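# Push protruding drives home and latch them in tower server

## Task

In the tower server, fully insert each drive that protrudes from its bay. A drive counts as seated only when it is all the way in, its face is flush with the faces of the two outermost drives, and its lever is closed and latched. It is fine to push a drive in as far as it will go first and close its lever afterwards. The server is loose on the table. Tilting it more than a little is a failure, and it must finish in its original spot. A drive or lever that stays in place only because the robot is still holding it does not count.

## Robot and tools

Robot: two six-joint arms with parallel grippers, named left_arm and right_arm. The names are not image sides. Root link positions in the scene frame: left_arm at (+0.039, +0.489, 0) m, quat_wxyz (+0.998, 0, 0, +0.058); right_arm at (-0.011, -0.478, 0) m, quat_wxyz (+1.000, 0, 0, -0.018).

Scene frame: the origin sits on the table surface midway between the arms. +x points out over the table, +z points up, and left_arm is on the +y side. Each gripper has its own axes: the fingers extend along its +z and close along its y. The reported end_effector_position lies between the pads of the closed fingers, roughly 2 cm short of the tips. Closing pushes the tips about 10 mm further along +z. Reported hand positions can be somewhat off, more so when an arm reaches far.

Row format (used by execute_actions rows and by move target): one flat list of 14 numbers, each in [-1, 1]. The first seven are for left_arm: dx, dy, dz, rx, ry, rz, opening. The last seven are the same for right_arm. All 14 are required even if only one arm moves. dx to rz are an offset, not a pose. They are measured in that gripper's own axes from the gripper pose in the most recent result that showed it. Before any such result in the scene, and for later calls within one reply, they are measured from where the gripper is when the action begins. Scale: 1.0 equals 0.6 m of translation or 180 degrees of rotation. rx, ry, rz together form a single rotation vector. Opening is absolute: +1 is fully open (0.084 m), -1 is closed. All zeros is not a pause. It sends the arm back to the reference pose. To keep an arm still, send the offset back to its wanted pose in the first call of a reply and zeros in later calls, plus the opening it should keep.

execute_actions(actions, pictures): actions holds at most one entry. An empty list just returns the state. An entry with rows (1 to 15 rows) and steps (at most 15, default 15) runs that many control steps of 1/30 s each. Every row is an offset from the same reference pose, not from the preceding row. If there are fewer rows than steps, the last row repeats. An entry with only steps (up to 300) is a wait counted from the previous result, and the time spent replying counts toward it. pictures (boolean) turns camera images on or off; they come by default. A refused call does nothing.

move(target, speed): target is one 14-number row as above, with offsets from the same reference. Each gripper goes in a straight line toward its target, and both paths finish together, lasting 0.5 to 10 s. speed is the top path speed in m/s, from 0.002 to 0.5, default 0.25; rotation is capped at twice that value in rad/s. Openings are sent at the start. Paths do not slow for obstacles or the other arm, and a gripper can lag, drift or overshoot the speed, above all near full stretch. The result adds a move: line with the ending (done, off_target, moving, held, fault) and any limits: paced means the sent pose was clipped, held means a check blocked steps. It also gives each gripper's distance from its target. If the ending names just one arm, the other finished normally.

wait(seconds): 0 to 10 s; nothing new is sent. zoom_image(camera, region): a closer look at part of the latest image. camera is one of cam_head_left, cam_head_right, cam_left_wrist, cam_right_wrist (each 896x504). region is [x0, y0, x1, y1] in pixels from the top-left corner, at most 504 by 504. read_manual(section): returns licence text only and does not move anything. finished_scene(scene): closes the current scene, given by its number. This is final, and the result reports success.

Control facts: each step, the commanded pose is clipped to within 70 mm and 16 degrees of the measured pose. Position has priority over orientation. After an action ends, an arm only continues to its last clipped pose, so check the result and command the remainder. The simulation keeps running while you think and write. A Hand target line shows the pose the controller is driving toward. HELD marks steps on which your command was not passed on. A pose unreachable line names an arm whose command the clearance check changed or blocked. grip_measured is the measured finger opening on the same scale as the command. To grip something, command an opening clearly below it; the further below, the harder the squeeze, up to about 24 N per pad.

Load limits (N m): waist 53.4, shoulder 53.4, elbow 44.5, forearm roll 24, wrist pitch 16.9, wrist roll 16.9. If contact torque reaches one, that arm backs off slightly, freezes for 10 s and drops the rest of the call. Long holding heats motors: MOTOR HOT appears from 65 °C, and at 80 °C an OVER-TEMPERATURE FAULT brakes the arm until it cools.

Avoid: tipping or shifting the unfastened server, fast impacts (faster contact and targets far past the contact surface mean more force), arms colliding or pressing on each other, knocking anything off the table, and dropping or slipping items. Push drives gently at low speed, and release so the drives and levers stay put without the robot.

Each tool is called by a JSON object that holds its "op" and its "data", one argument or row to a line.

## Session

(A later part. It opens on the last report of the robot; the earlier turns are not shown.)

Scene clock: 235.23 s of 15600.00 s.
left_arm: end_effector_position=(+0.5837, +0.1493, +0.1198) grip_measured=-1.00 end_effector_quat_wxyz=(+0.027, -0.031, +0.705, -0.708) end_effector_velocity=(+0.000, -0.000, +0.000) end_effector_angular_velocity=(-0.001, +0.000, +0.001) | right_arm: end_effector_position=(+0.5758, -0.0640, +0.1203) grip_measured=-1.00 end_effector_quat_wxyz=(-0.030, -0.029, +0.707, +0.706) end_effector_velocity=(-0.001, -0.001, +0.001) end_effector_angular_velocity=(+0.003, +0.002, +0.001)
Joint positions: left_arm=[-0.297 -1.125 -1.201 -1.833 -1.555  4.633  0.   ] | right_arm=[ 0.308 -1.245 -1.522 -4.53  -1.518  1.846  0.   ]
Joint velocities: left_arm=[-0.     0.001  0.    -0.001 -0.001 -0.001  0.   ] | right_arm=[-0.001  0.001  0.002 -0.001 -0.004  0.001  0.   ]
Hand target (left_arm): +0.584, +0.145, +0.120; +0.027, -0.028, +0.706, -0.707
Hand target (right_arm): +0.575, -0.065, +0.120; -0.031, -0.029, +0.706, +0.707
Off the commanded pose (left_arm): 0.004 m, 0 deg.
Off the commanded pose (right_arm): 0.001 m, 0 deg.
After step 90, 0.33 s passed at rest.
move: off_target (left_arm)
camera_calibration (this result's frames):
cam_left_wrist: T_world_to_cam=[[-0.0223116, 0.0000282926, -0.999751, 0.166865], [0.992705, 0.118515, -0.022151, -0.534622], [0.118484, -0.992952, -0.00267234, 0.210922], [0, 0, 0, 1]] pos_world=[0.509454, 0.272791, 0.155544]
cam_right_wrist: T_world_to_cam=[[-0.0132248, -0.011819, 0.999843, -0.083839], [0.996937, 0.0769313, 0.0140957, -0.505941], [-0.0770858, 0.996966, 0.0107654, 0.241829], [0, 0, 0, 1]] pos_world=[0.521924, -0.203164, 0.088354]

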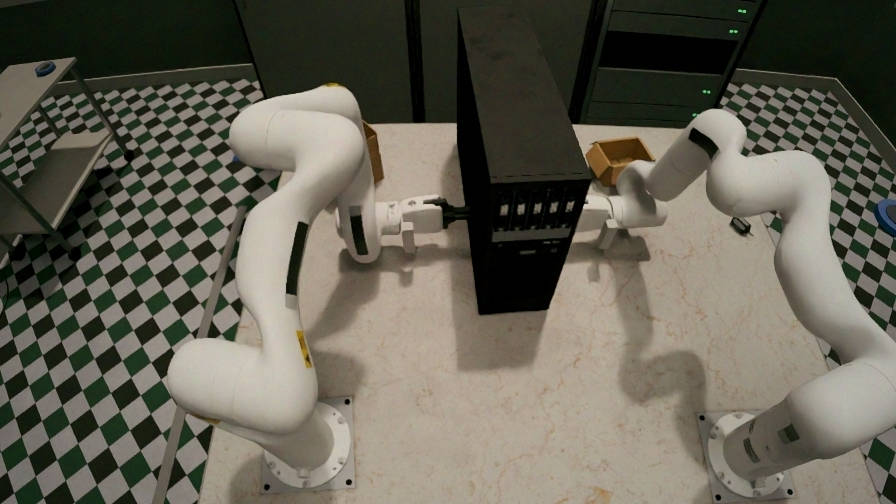

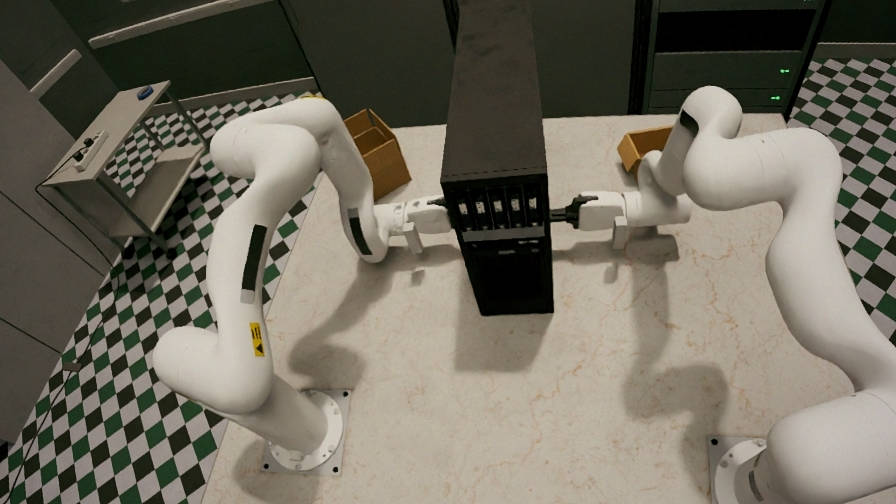

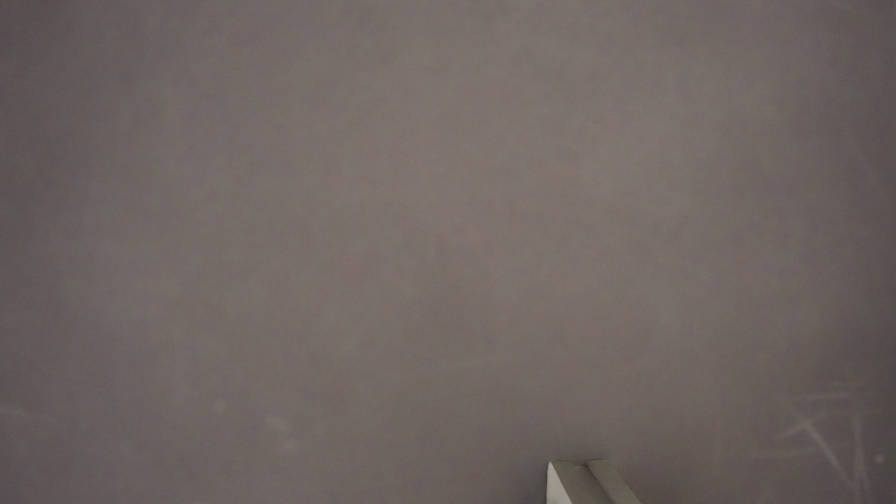

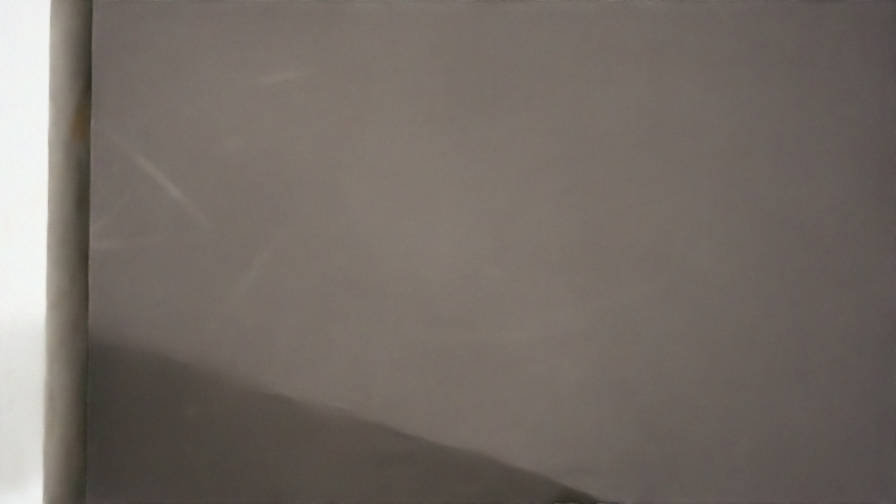

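The left hand moved only 0.5 mm with about 4 mm of push past the surface, so the server hasn't broken free of the table. The right hand also stopped 0.8 mm short of where I wanted the stop. I'll reset the stop to the right place and raise the left push to 6 mm. That is about what it took in scene 1.

{"op": "move", "data": {
  "target": [0, 0, 0.01, 0, 0, 0, -1, 0, 0, -0.0027, 0, 0, 0, -1],
  "speed": 0.01
}}

Scene clock: 238.93 s of 15600.00 s.
left_arm: end_effector_position=(+0.5842, +0.1472, +0.1197) grip_measured=-1.00 end_effector_quat_wxyz=(+0.027, -0.033, +0.704, -0.709) end_effector_velocity=(-0.000, +0.000, -0.000) end_effector_angular_velocity=(-0.001, +0.000, +0.001) | right_arm: end_effector_position=(+0.5761, -0.0660, +0.1203) grip_measured=-1.00 end_effector_quat_wxyz=(-0.030, -0.028, +0.707, +0.706) end_effector_velocity=(-0.000, +0.001, +0.001) end_effector_angular_velocity=(-0.000, -0.001, +0.001)
Joint positions: left_arm=[-0.301 -1.126 -1.202 -1.841 -1.557  4.63   0.   ] | right_arm=[ 0.305 -1.244 -1.521 -4.532 -1.519  1.845  0.   ]
Joint velocities: left_arm=[-0.    -0.001 -0.    -0.001 -0.001  0.001  0.   ] | right_arm=[ 0.001  0.001 -0.     0.     0.001 -0.     0.   ]
Hand target (left_arm): +0.584, +0.143, +0.120; +0.027, -0.031, +0.705, -0.708
Hand target (right_arm): +0.576, -0.066, +0.120; -0.030, -0.029, +0.707, +0.706
Off the commanded pose (left_arm): 0.004 m, 0 deg.
Off the commanded pose (right_arm): 0.000 m, 0 deg.
move: off_target (left_arm)
camera_calibration (this result's frames):
cam_left_wrist: T_world_to_cam=[[-0.0256286, -0.00265227, -0.999668, 0.169138], [0.992168, 0.122222, -0.0257606, -0.534712], [0.122249, -0.992499, -0.000500864, 0.206234], [0, 0, 0, 1]] pos_world=[0.509647, 0.270489, 0.155411]
cam_right_wrist: T_world_to_cam=[[-0.0130578, -0.012011, 0.999843, -0.0839726], [0.996983, 0.0763577, 0.0139377, -0.506158], [-0.076513, 0.997008, 0.0109777, 0.243505], [0, 0, 0, 1]] pos_world=[0.522166, -0.205136, 0.0883409]

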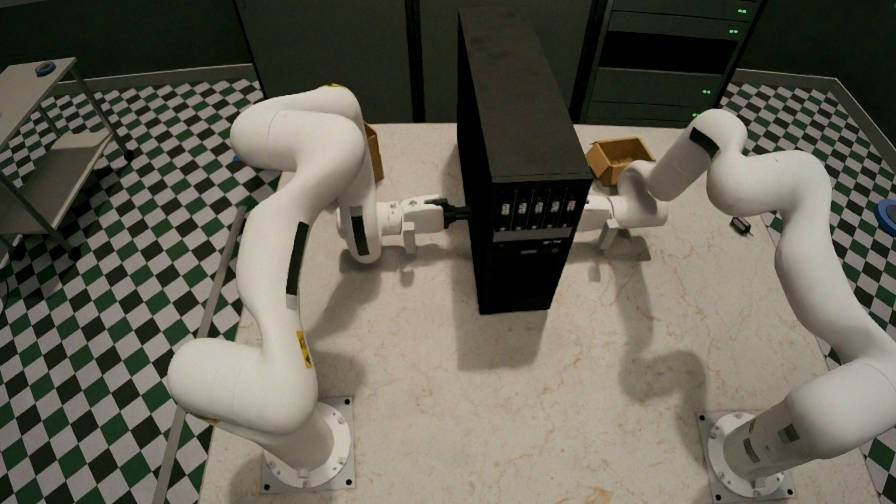

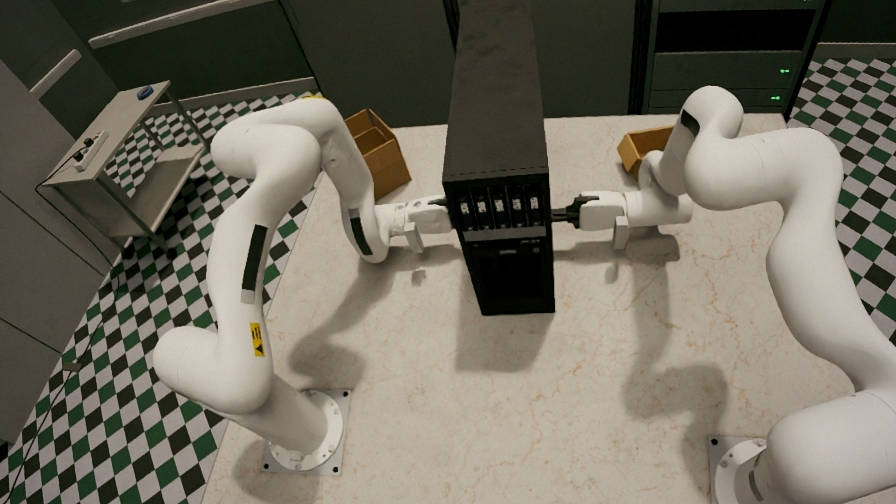

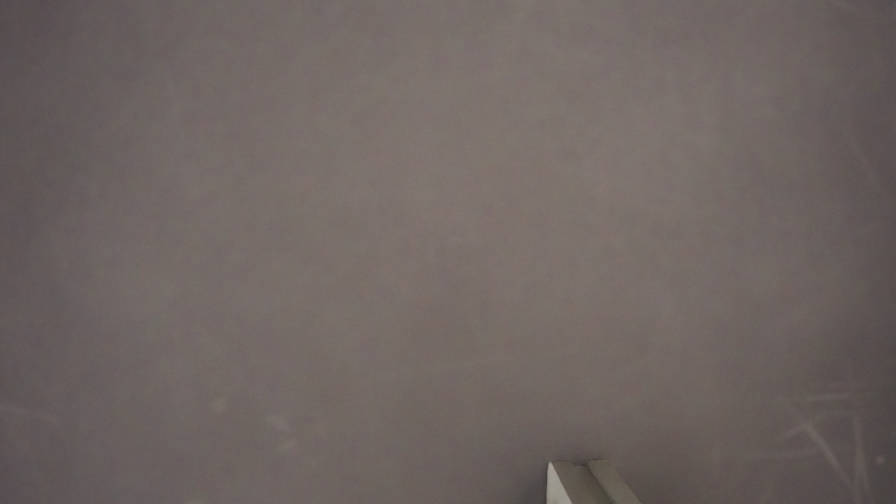

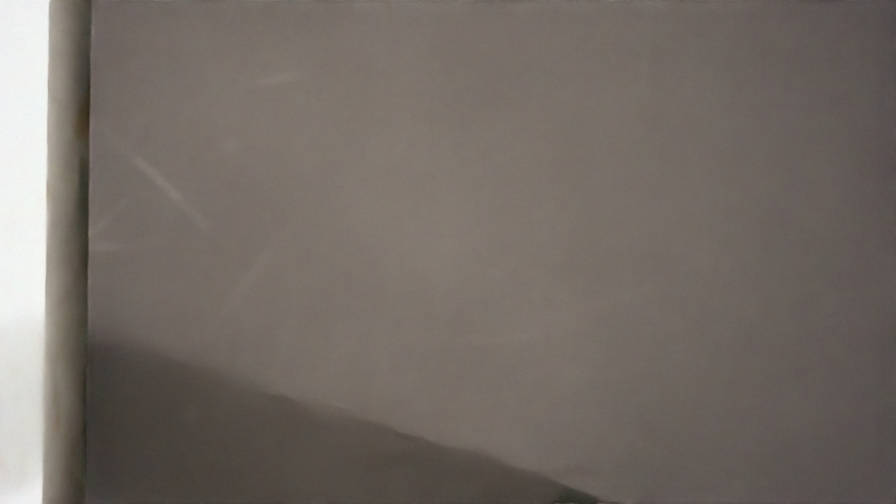

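The server slid this time. However, the right-hand stop had ended up at −0.0660, which is 1.2 mm further out than I intended. So the server travelled about 2.6 mm instead of 1.4 mm, and I've overshot the y correction by about 1.2 mm. The clamp width still matches (0.2132 m), so both readings are consistent.

I'll fix it from the other side. First I set the left hand as the stop at y=0.1484, 1.2 mm back from where it is now. I'll verify its position before pushing with the right hand.

{"op": "move", "data": {
  "target": [0, 0, -0.002, 0, 0, 0, -1, 0, 0, 0, 0, 0, 0, -1],
  "speed": 0.01
}}

Scene clock: 243.63 s of 15600.00 s.
left_arm: end_effector_position=(+0.5841, +0.1480, +0.1197) grip_measured=-1.00 end_effector_quat_wxyz=(+0.027, -0.033, +0.704, -0.708) end_effector_velocity=(+0.000, +0.000, -0.000) end_effector_angular_velocity=(-0.001, -0.000, +0.001) | right_arm: end_effector_position=(+0.5760, -0.0659, +0.1203) grip_measured=-1.00 end_effector_quat_wxyz=(-0.030, -0.029, +0.707, +0.706) end_effector_velocity=(+0.000, -0.000, +0.000) end_effector_angular_velocity=(+0.000, -0.000, -0.000)
Joint positions: left_arm=[-0.299 -1.126 -1.201 -1.839 -1.556  4.631  0.   ] | right_arm=[ 0.305 -1.244 -1.521 -4.532 -1.519  1.845  0.   ]
Joint velocities: left_arm=[ 0.001 -0.     0.001 -0.    -0.001  0.001  0.   ] | right_arm=[-0.  0.  0.  0. -0. -0.  0.]
Hand target (left_arm): +0.584, +0.148, +0.120; +0.027, -0.033, +0.704, -0.709
Hand target (right_arm): +0.576, -0.066, +0.120; -0.030, -0.028, +0.707, +0.706
Off the commanded pose (left_arm): 0.000 m, 0 deg.
Off the commanded pose (right_arm): 0.000 m, 0 deg.
After step 90, 1.00 s passed at rest.
move: done
camera_calibration (this result's frames):
cam_left_wrist: T_world_to_cam=[[-0.0251549, -0.0019218, -0.999682, 0.168703], [0.99225, 0.121671, -0.0252018, -0.534763], [0.121681, -0.992569, -0.00115371, 0.207401], [0, 0, 0, 1]] pos_world=[0.509626, 0.271249, 0.155411]
cam_right_wrist: T_world_to_cam=[[-0.0131375, -0.0119124, 0.999843, -0.0839128], [0.996963, 0.0765994, 0.0140123, -0.506074], [-0.0767543, 0.996991, 0.0108699, 0.243475], [0, 0, 0, 1]] pos_world=[0.522122, -0.204977, 0.0883443]

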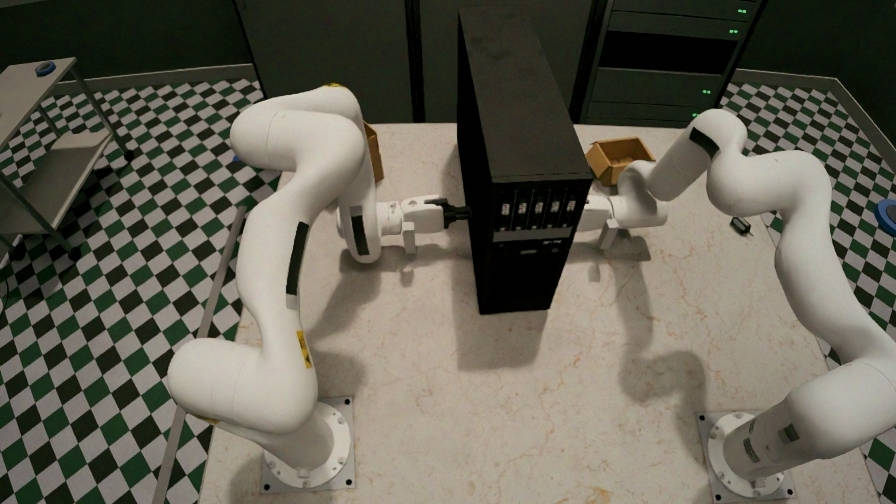

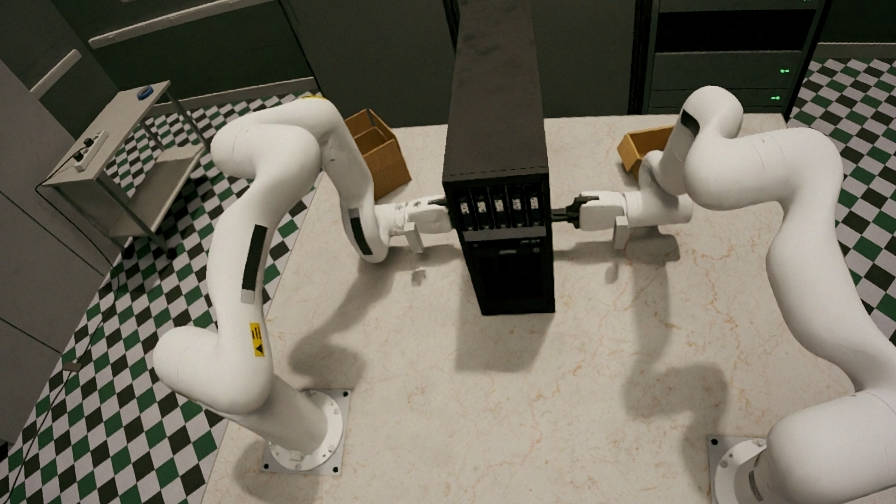

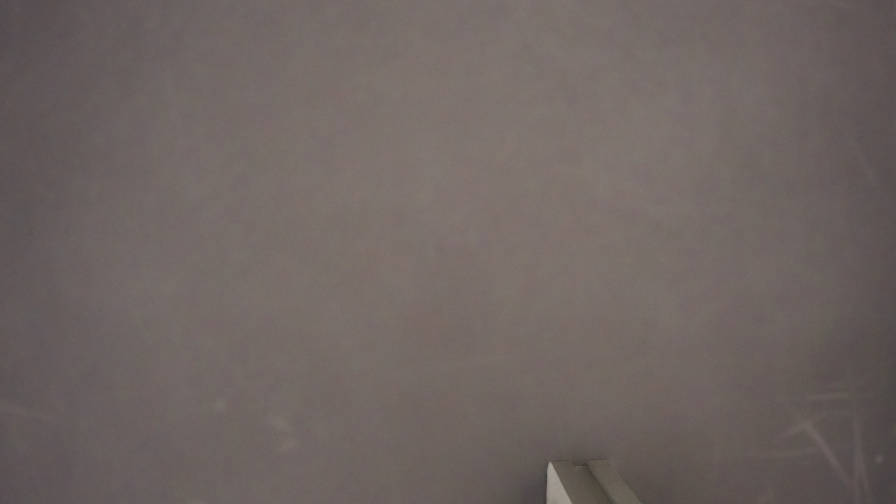

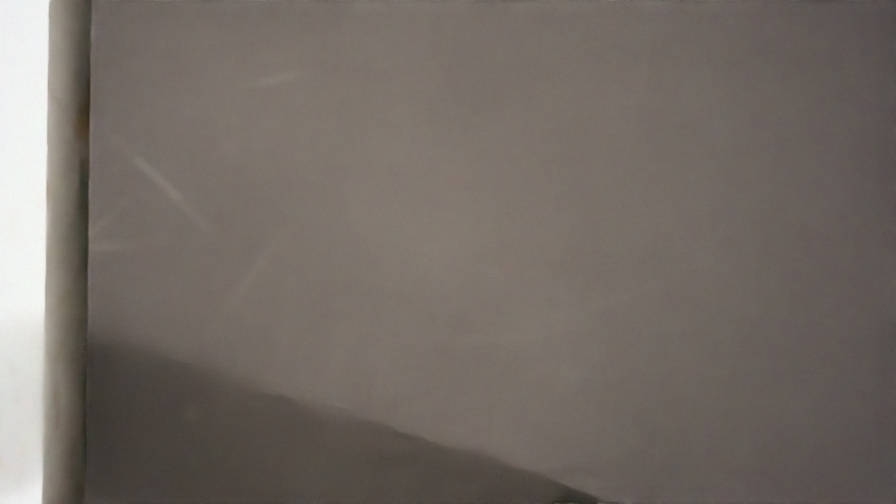

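The left stop is at 0.1480, within 0.4 mm of where I want it. I'll nudge it that last bit and push with the right hand, using the same 6 mm push past the surface.

{"op": "move", "data": {
  "target": [0, 0, -0.0007, 0, 0, 0, -1, 0, 0, 0.01, 0, 0, 0, -1],
  "speed": 0.01
}}

Scene clock: 245.67 s of 15600.00 s.
left_arm: end_effector_position=(+0.5841, +0.1484, +0.1197) grip_measured=-1.00 end_effector_quat_wxyz=(+0.027, -0.033, +0.704, -0.708) end_effector_velocity=(+0.000, +0.000, +0.001) end_effector_angular_velocity=(-0.000, -0.001, +0.000) | right_arm: end_effector_position=(+0.5766, -0.0651, +0.1203) grip_measured=-1.00 end_effector_quat_wxyz=(-0.030, -0.027, +0.706, +0.707) end_effector_velocity=(+0.001, -0.000, +0.001) end_effector_angular_velocity=(-0.000, -0.002, +0.000)
Joint positions: left_arm=[-0.299 -1.126 -1.201 -1.838 -1.556  4.631  0.   ] | right_arm=[ 0.307 -1.246 -1.523 -4.527 -1.521  1.847  0.   ]
Joint velocities: left_arm=[ 0.     0.001 -0.    -0.    -0.     0.001  0.   ] | right_arm=[-0.001  0.002 -0.    -0.001  0.     0.     0.   ]
Hand target (left_arm): +0.584, +0.148, +0.120; +0.027, -0.033, +0.704, -0.708
Hand target (right_arm): +0.575, -0.060, +0.120; -0.030, -0.029, +0.707, +0.706
Off the commanded pose (left_arm): 0.000 m, 0 deg.
Off the commanded pose (right_arm): 0.005 m, 0 deg.
move: off_target (right_arm)
camera_calibration (this result's frames):
cam_left_wrist: T_world_to_cam=[[-0.0251606, -0.00192629, -0.999682, 0.168704], [0.99225, 0.121673, -0.025208, -0.534776], [0.121683, -0.992568, -0.00115, 0.207817], [0, 0, 0, 1]] pos_world=[0.509588, 0.271665, 0.155408]
cam_right_wrist: T_world_to_cam=[[-0.0104759, -0.0147249, 0.999837, -0.0855965], [0.99721, 0.0737502, 0.0115345, -0.506727], [-0.073908, 0.997168, 0.0139113, 0.240717], [0, 0, 0, 1]] pos_world=[0.522208, -0.203925, 0.0880787]

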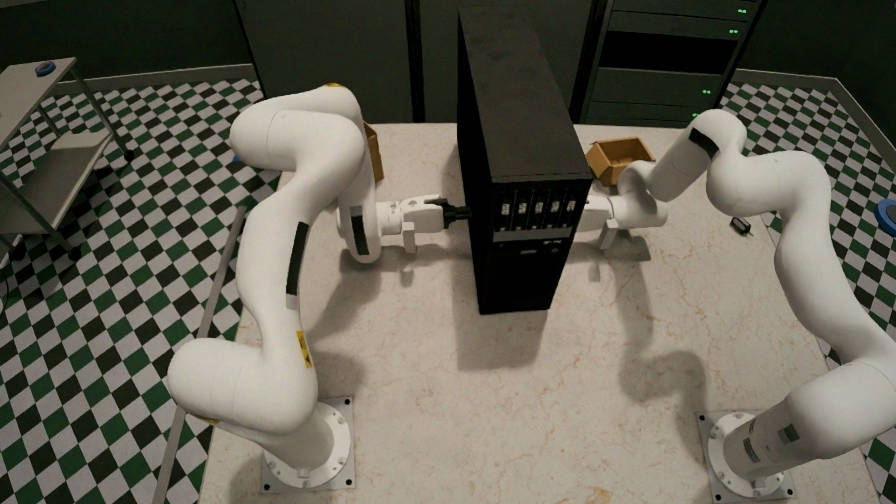

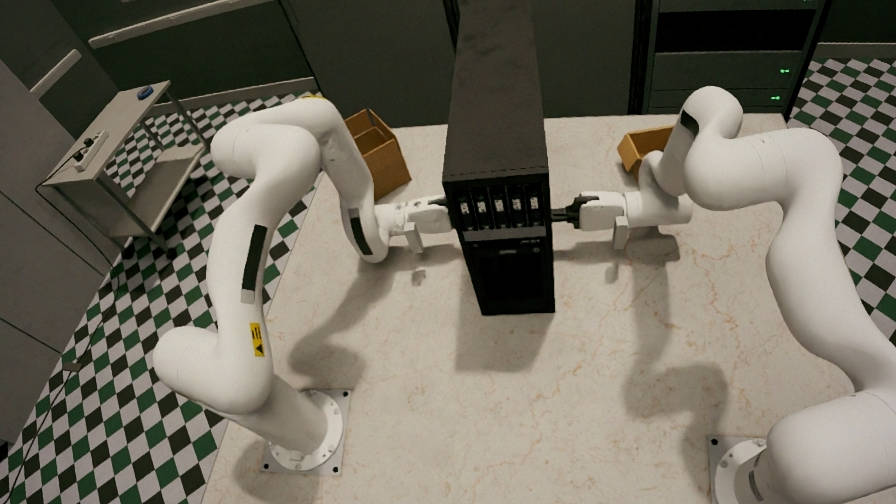

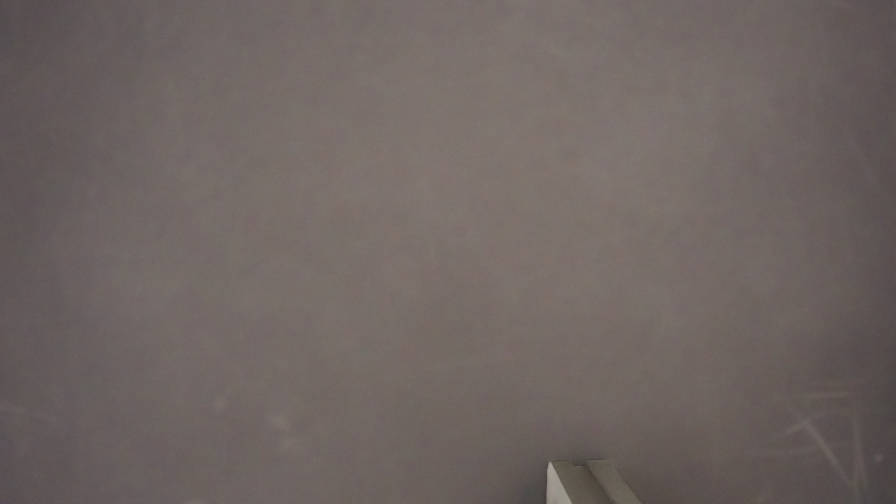

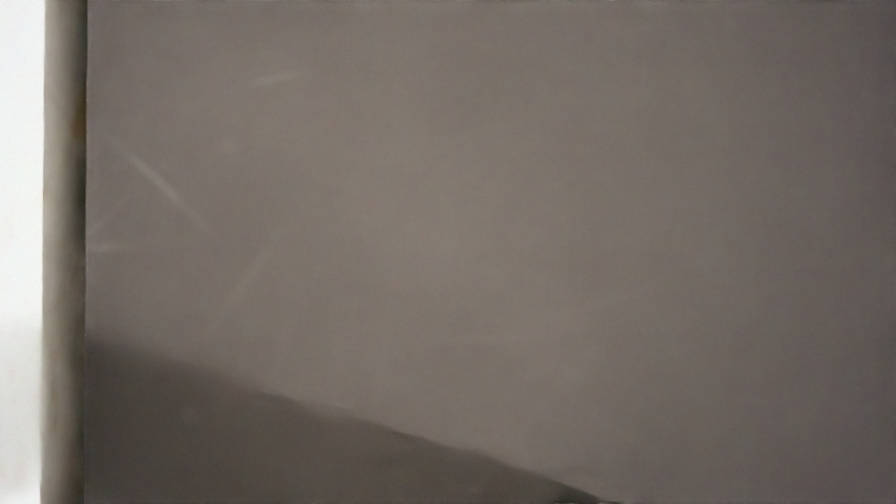

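The left stop held at 0.1484. The right hand advanced to −0.0651, within about 0.3 mm of the intended clamp position, so by these readings y is nearly restored.

Next is the x correction. With the server squeezed between the hands, I'll move both hands together toward −x and watch how far they actually travel.

{"op": "move", "data": {
  "target": [0.0058, 0, 0.0033, 0, 0, 0, -1, 0.0058, 0, 0.0083, 0, 0, 0, -1],
  "speed": 0.01
}}

Scene clock: 249.17 s of 15600.00 s.
left_arm: end_effector_position=(+0.5821, +0.1476, +0.1198) grip_measured=-1.00 end_effector_quat_wxyz=(+0.028, -0.034, +0.704, -0.708) end_effector_velocity=(-0.001, -0.000, +0.000) end_effector_angular_velocity=(-0.002, +0.002, +0.000) | right_arm: end_effector_position=(+0.5761, -0.0652, +0.1203) grip_measured=-1.00 end_effector_quat_wxyz=(-0.027, -0.024, +0.706, +0.707) end_effector_velocity=(-0.001, +0.001, -0.000) end_effector_angular_velocity=(+0.001, +0.001, -0.000)
Joint positions: left_arm=[-0.301 -1.123 -1.193 -1.844 -1.557  4.637  0.   ] | right_arm=[ 0.307 -1.242 -1.513 -4.519 -1.52   1.841  0.   ]
Joint velocities: left_arm=[-0.     0.001  0.003 -0.001 -0.002  0.     0.   ] | right_arm=[ 0.002 -0.     0.001  0.002 -0.001 -0.001  0.   ]
Hand target (left_arm): +0.581, +0.146, +0.120; +0.027, -0.033, +0.704, -0.708
Hand target (right_arm): +0.573, -0.060, +0.120; -0.030, -0.027, +0.706, +0.707
Off the commanded pose (left_arm): 0.002 m, 0 deg.
Off the commanded pose (right_arm): 0.006 m, 0 deg.
move: off_target (right_arm)
camera_calibration (this result's frames):
cam_left_wrist: T_world_to_cam=[[-0.024876, -0.002034, -0.999688, 0.168629], [0.991797, 0.125365, -0.0249347, -0.53304], [0.125376, -0.992109, -0.00110125, 0.20507], [0, 0, 0, 1]] pos_world=[0.507152, 0.270619, 0.155511]
cam_right_wrist: T_world_to_cam=[[-0.0106342, -0.0144821, 0.999839, -0.0854956], [0.997764, 0.0658274, 0.0115656, -0.50704], [-0.0659842, 0.997726, 0.0137497, 0.236275], [0, 0, 0, 1]] pos_world=[0.520588, -0.203599, 0.0880973]

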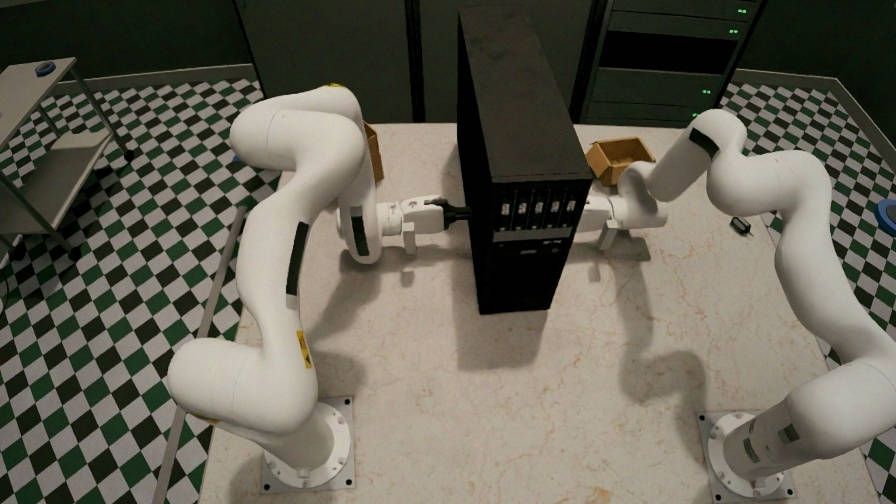

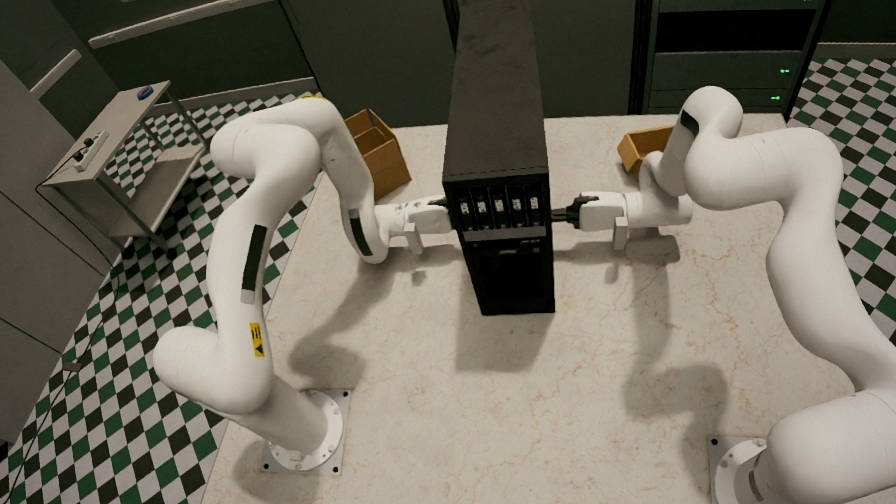

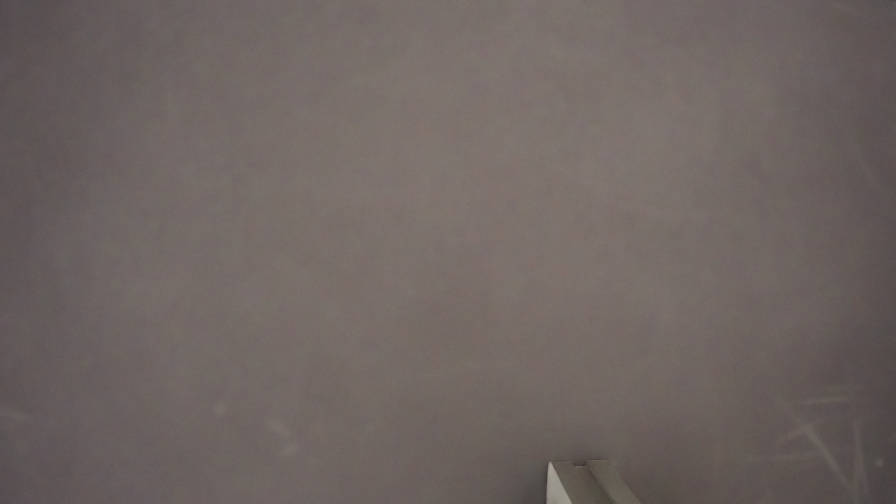

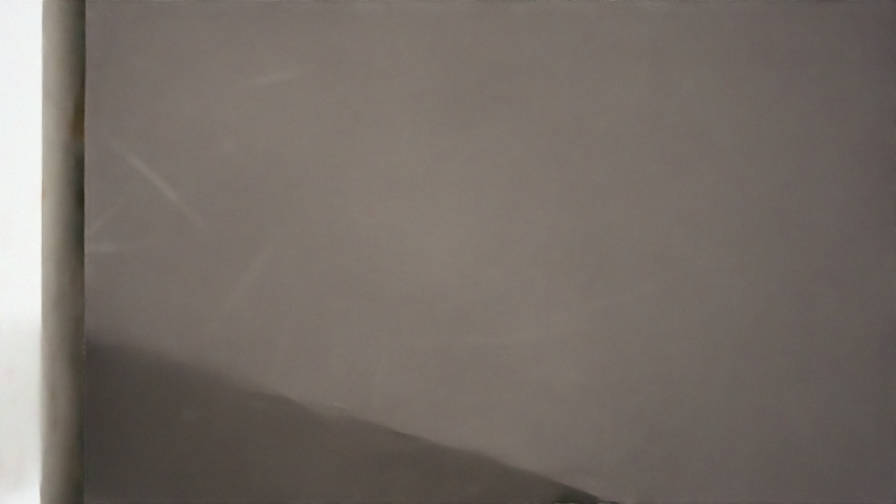

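The left hand moved 2.0 mm in −x but the right only 0.5 mm. That asymmetry means either the left finger slid along the face, or it dragged the server's left side and twisted it. I'll check the scratch marks in the left wrist view against my reference to tell which.

{"op": "zoom_image", "data": {
  "camera": "cam_left_wrist",
  "region": [736, 380, 896, 504]
}}

Region (736, 380, 896, 504) of cam_left_wrist's 896x504 image, scaled by 3.150, with more detail than that image has; it fills the top 391 rows of this view, and the rest is white.

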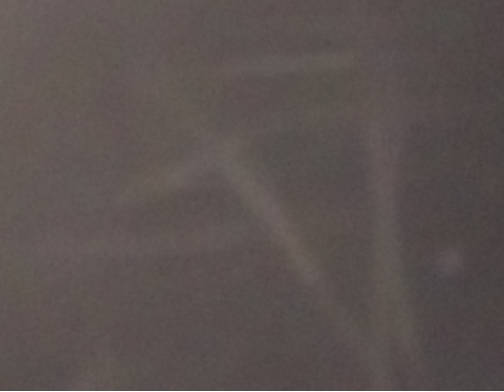

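Allowing for the small change in camera distance, the scratch marks shifted about 1 mm. That matches the left camera's own travel, so the left finger simply slid along the face, and the server didn't move in x. The squeeze was too light and unbalanced, with about 2 mm of push on the left and 5 mm on the right.

I'll try once more with an equal, firmer squeeze of 6 mm on each side, which is no more than the side pushes already used, plus 4 mm of travel toward −x.

{"op": "move", "data": {
  "target": [0.0067, 0, 0.01, 0, 0, 0, -1, 0.0067, 0, 0.01, 0, 0, 0, -1],
  "speed": 0.01
}}

Scene clock: 259.00 s of 15600.00 s.
left_arm: end_effector_position=(+0.5819, +0.1470, +0.1198) grip_measured=-1.00 end_effector_quat_wxyz=(+0.032, -0.038, +0.704, -0.708) end_effector_velocity=(+0.000, -0.000, +0.000) end_effector_angular_velocity=(+0.001, -0.001, -0.000) | right_arm: end_effector_position=(+0.5757, -0.0651, +0.1203) grip_measured=-1.00 end_effector_quat_wxyz=(-0.023, -0.020, +0.706, +0.707) end_effector_velocity=(-0.000, +0.000, +0.000) end_effector_angular_velocity=(-0.000, -0.000, -0.000)
Joint positions: left_arm=[-0.304 -1.12  -1.185 -1.857 -1.558  4.641  0.   ] | right_arm=[ 0.308 -1.238 -1.503 -4.508 -1.518  1.835  0.   ]
Joint velocities: left_arm=[ 0.     0.001 -0.001  0.001  0.002 -0.     0.   ] | right_arm=[ 0.     0.001  0.001  0.001  0.    -0.     0.   ]
Hand target (left_arm): +0.579, +0.141, +0.120; +0.028, -0.034, +0.704, -0.708
Hand target (right_arm): +0.572, -0.060, +0.120; -0.027, -0.024, +0.706, +0.707
Off the commanded pose (left_arm): 0.007 m, 1 deg.
Off the commanded pose (right_arm): 0.007 m, 1 deg.
After step 90, 5.90 s passed at rest.
move: off_target (left_arm, right_arm)
camera_calibration (this result's frames):
cam_left_wrist: T_world_to_cam=[[-0.0255101, -0.00272796, -0.999671, 0.169095], [0.990462, 0.135375, -0.0256445, -0.533348], [0.135401, -0.990791, -0.000751485, 0.198457], [0, 0, 0, 1]] pos_world=[0.505703, 0.269293, 0.155511]
cam_right_wrist: T_world_to_cam=[[-0.0108674, -0.0142619, 0.999839, -0.0853892], [0.998359, 0.0560648, 0.0116511, -0.507665], [-0.056222, 0.998325, 0.0136292, 0.230646], [0, 0, 0, 1]] pos_world=[0.518871, -0.203015, 0.0881468]

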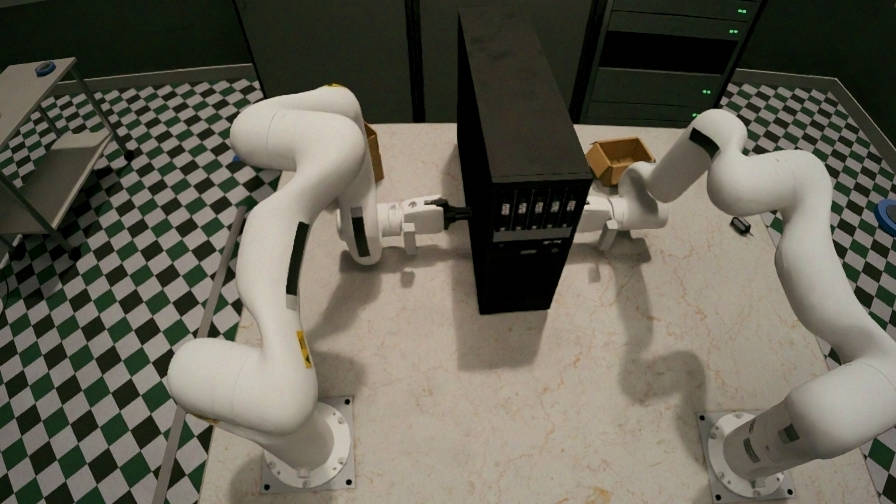

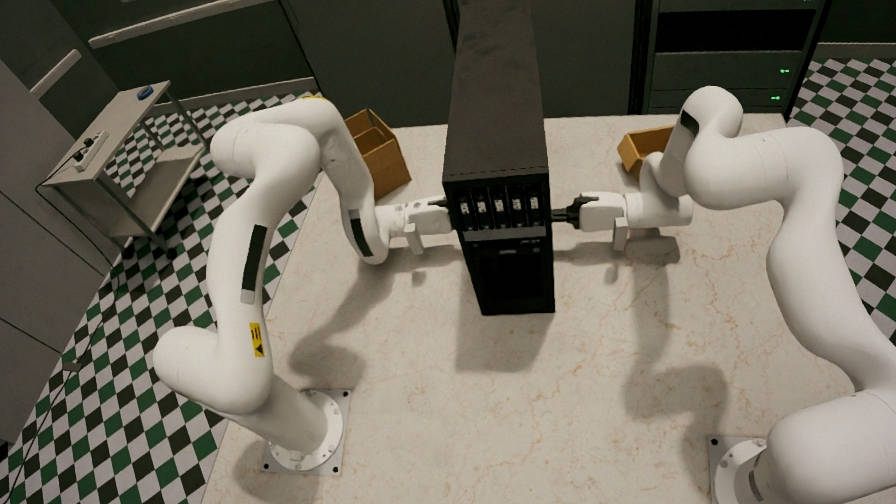

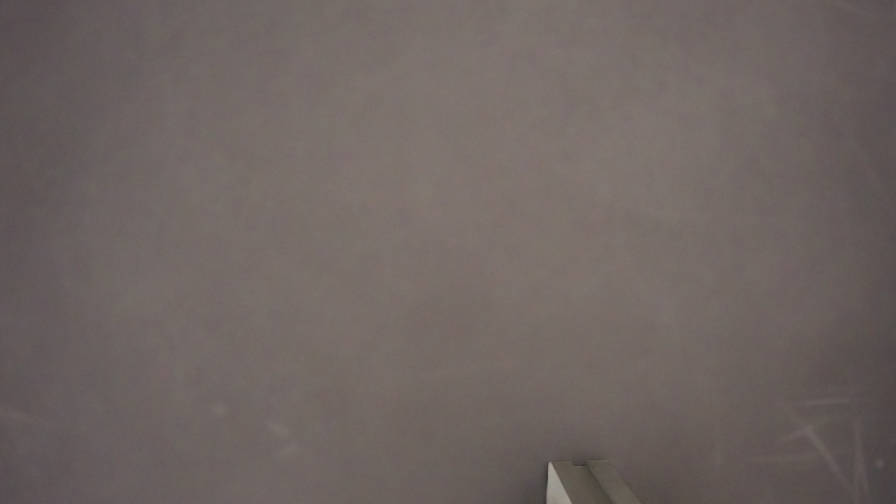

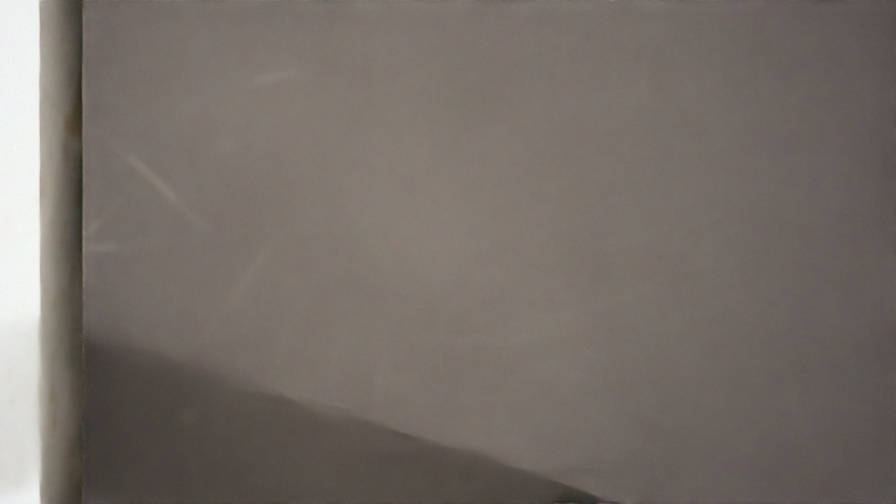

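With the equal squeeze the fingers no longer slip, but 4 mm of pull toward −x doesn't move the server either. Simply raising a steady pull risks a sudden jump that overshoots.

I'll use the two-phase method that gave controlled slides in scene 1:
1. Pull harder (8 mm) for 3 control steps to break the server loose.
2. Drop straight to 4.5 mm so any slide stays bounded.

{"op": "execute_actions", "data": {
  "actions": [
    {"rows": [[0.0133, 0, 0.01, 0, 0, 0, -1, 0.0133, 0, 0.01, 0, 0, 0, -1], [0.0133, 0, 0.01, 0, 0, 0, -1, 0.0133, 0, 0.01, 0, 0, 0, -1], [0.0133, 0, 0.01, 0, 0, 0, -1, 0.0133, 0, 0.01, 0, 0, 0, -1], [0.0075, 0, 0.01, 0, 0, 0, -1, 0.0075, 0, 0.01, 0, 0, 0, -1]], "steps": 15}
  ],
  "pictures": false
}}

Scene clock: 275.77 s of 15600.00 s.
left_arm: end_effector_position=(+0.5990, +0.1758, +0.1199) grip_measured=-1.00 end_effector_quat_wxyz=(+0.051, -0.057, +0.703, -0.707) end_effector_velocity=(-0.000, +0.000, +0.000) end_effector_angular_velocity=(+0.000, -0.001, +0.000) | right_arm: end_effector_position=(+0.5749, -0.0653, +0.1204) grip_measured=-1.00 end_effector_quat_wxyz=(-0.020, -0.017, +0.706, +0.708) end_effector_velocity=(-0.000, +0.000, -0.000) end_effector_angular_velocity=(-0.000, +0.001, +0.000)
Joint positions: left_arm=[-0.252 -1.119 -1.183 -1.86  -1.558  4.643  0.   ] | right_arm=[ 0.309 -1.233 -1.492 -4.497 -1.517  1.828  0.   ]
Joint velocities: left_arm=[0.    0.    0.    0.    0.    0.001 0.   ] | right_arm=[ 0.    -0.     0.    -0.     0.     0.001  0.   ]
Hand target (left_arm): +0.599, +0.176, +0.120; +0.051, -0.057, +0.703, -0.707
Hand target (right_arm): +0.571, -0.059, +0.120; -0.023, -0.020, +0.706, +0.708
Off the commanded pose (left_arm): 0.041 m, 3 deg.
Off the commanded pose (right_arm): 0.007 m, 1 deg.
TORQUE FAULT: the external load on joint 1 (waist) of the left arm reached its load limit, and that arm stopped for 10 seconds. A torque fault stops only its own arm. That arm's remaining commands of this call were not run. Joint 1 (waist) of that arm moved back by up to 3 degrees. That arm holds there, with its grip as last carried out, and accepts commands again: back off and push less far. That arm stops again, at the same cost, whenever a joint's load reaches its limit.
The stop of the left arm began at step 93 of this call (marked STOPPED below). From that step on that arm followed nothing that you had sent. 13 of its steps, steps kept back included, did not run and will not run. Nothing is kept back now.
Steps of this call (steps 1 to 90: nothing new was sent; then 3.67 s passed at rest; steps 91 to 105: all 15 steps of this action; steps 106 to 393: the stop continued). Readings (end_effector_position):
91: left_arm (+0.5822, +0.1470, +0.1199) | right_arm (+0.5756, -0.0652, +0.1203)
92: left_arm (+0.5818, +0.1469, +0.1199) | right_arm (+0.5752, -0.0652, +0.1203)
93: left_arm (+0.5825, +0.1477, +0.1198) | right_arm (+0.5749, -0.0652, +0.1204) STOPPED (the left arm)
94: left_arm (+0.5831, +0.1488, +0.1198) | right_arm (+0.5747, -0.0653, +0.1204)
98: left_arm (+0.5969, +0.1704, +0.1200) | right_arm (+0.5750, -0.0652, +0.1203)
393: the state above


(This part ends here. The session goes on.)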